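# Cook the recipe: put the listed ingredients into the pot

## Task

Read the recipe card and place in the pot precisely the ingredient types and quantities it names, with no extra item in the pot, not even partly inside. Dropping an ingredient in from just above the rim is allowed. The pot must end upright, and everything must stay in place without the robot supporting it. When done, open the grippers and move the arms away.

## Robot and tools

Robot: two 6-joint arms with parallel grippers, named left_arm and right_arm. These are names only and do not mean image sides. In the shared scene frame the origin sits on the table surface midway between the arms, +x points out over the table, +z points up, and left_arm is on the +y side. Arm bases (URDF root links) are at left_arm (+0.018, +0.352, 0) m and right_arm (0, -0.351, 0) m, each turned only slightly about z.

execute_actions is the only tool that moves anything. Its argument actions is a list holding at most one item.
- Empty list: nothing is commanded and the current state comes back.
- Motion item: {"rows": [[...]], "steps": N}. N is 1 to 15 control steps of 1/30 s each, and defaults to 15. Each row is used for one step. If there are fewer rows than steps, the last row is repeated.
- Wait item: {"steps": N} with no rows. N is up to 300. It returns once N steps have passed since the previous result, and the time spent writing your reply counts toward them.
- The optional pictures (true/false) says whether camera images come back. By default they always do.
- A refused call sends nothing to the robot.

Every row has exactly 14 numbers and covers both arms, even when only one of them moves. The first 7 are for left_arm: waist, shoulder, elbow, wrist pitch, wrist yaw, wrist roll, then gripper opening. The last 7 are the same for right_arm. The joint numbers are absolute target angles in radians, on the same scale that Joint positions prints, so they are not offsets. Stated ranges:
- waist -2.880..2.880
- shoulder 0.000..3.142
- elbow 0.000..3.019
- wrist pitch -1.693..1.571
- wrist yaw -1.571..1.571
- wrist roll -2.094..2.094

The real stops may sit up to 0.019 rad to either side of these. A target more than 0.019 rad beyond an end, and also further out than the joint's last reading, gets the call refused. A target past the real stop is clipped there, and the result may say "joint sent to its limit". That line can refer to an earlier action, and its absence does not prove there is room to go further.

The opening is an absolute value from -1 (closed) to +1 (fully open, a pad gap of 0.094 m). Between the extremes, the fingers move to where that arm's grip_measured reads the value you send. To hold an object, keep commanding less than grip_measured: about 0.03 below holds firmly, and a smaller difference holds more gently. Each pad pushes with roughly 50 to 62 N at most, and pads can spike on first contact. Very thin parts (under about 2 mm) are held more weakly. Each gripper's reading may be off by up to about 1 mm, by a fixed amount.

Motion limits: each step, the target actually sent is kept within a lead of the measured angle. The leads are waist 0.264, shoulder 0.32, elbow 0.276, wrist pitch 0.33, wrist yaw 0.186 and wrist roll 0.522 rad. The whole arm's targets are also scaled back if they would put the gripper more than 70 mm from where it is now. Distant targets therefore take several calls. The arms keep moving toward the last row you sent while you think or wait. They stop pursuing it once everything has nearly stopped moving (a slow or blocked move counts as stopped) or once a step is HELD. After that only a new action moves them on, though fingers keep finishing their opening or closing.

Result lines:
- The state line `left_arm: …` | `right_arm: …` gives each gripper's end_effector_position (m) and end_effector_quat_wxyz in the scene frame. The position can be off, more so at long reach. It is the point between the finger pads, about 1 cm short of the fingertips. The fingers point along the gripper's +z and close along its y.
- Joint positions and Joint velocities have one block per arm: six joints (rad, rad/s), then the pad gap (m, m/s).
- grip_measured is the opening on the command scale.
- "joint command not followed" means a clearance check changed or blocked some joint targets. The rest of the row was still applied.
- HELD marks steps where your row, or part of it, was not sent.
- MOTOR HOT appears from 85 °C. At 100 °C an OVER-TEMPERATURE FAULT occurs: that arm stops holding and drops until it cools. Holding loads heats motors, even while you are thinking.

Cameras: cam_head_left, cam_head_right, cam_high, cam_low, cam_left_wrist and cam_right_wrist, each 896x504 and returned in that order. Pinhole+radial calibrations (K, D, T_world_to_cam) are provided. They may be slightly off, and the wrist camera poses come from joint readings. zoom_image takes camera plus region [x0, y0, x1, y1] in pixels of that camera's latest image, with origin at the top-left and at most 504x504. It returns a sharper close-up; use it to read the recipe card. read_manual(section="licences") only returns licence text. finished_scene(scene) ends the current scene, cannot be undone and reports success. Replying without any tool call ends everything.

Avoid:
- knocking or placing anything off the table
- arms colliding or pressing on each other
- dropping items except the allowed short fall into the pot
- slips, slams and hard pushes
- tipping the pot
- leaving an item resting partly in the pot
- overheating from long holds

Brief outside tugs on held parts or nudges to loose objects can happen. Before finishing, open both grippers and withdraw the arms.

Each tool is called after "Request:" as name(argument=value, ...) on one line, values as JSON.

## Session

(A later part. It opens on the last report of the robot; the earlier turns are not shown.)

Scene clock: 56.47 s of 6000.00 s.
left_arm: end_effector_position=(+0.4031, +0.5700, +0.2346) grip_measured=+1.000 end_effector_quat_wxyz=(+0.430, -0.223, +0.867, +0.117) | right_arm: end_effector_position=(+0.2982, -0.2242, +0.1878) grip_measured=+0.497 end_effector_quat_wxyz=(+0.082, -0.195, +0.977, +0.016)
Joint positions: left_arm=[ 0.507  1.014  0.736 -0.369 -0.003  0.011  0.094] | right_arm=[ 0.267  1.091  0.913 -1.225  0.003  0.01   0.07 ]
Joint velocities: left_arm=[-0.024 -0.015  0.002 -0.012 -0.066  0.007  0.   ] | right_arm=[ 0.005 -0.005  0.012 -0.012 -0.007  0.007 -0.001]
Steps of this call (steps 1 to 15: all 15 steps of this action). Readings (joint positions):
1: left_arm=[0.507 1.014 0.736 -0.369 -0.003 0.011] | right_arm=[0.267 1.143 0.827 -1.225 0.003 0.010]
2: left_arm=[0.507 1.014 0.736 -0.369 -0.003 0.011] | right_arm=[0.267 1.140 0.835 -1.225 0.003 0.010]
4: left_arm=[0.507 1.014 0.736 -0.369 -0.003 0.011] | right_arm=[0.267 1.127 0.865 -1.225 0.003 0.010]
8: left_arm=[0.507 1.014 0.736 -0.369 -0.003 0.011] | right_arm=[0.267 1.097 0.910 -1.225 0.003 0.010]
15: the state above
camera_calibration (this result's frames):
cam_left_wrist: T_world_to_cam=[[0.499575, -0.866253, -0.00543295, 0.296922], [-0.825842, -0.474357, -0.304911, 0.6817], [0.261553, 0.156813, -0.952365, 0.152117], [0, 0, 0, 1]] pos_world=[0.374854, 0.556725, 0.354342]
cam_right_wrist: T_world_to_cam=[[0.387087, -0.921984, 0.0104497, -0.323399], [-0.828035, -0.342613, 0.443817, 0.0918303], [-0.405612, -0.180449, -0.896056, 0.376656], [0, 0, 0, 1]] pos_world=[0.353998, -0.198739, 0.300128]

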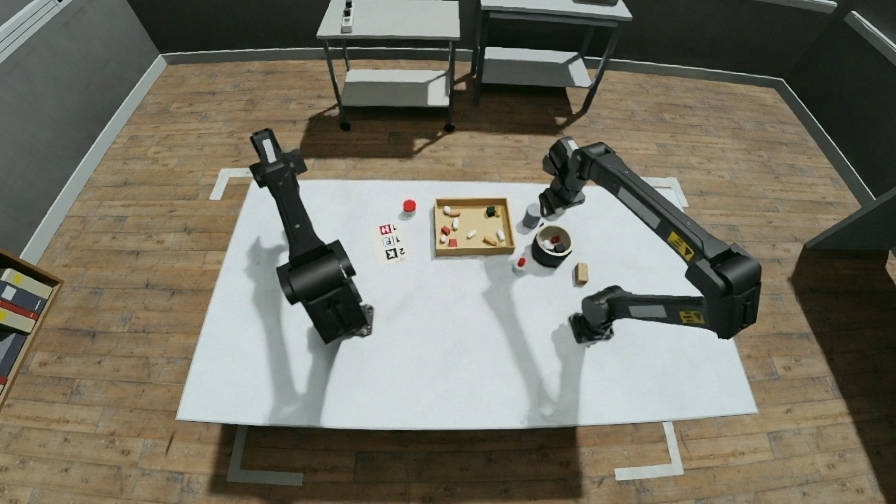

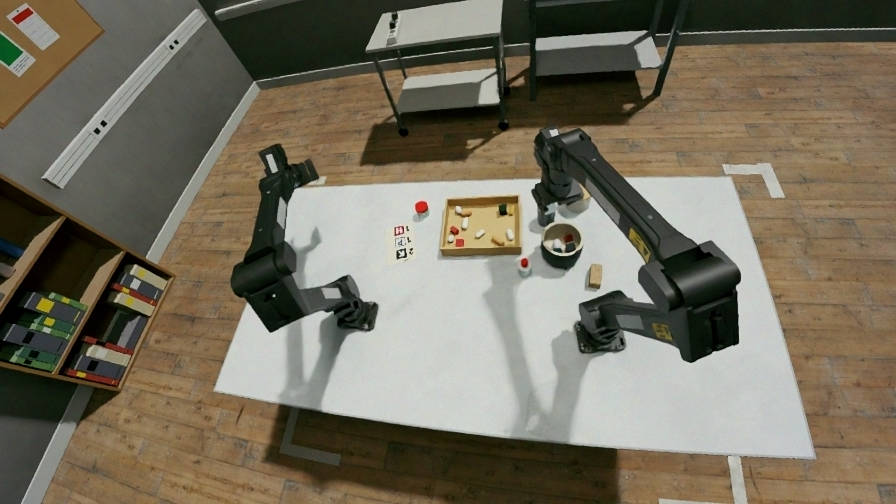

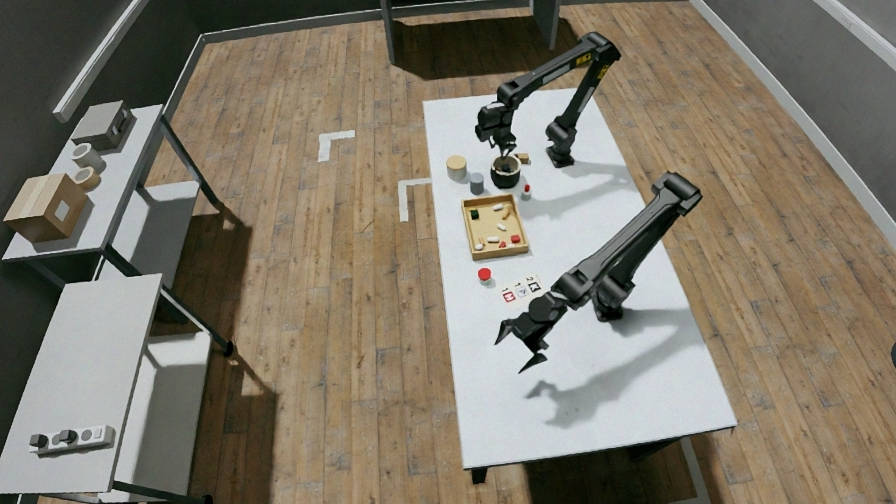

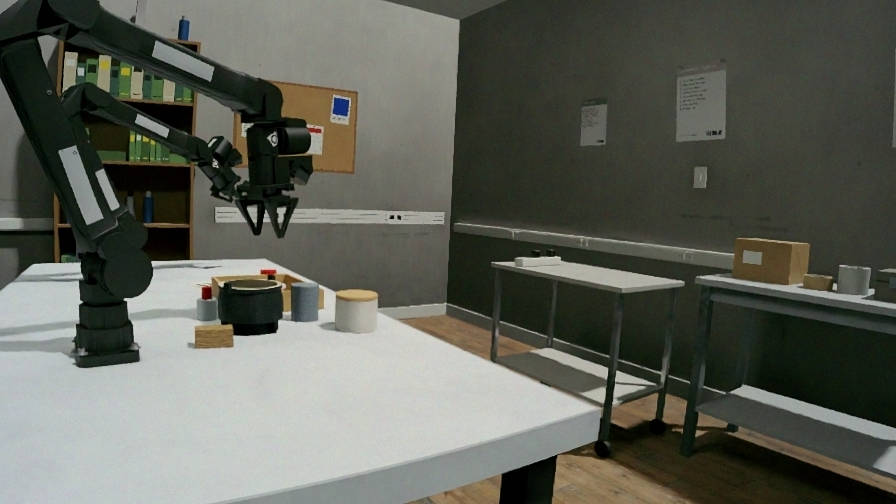

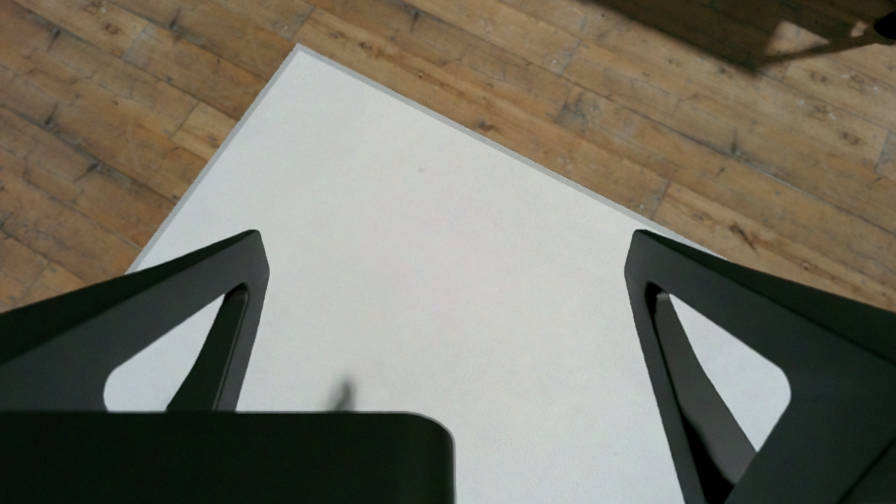

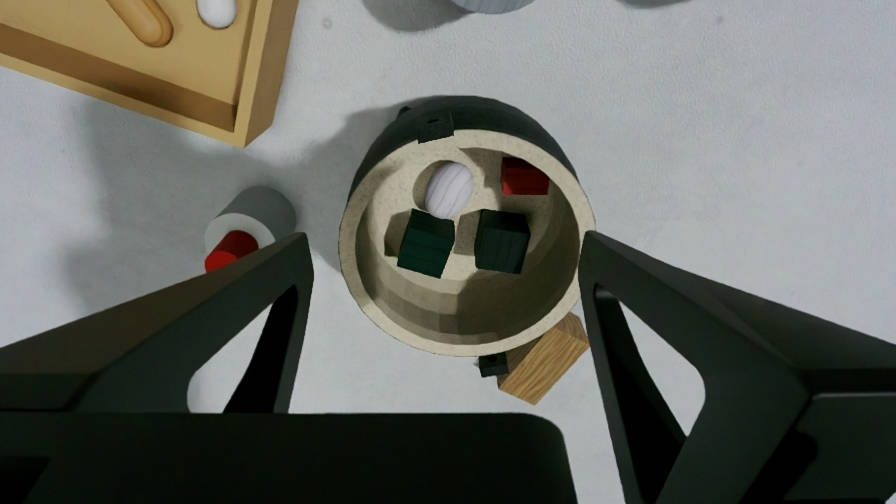

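Request:
finished_scene(scene=2)

The scene is finished: the task was done.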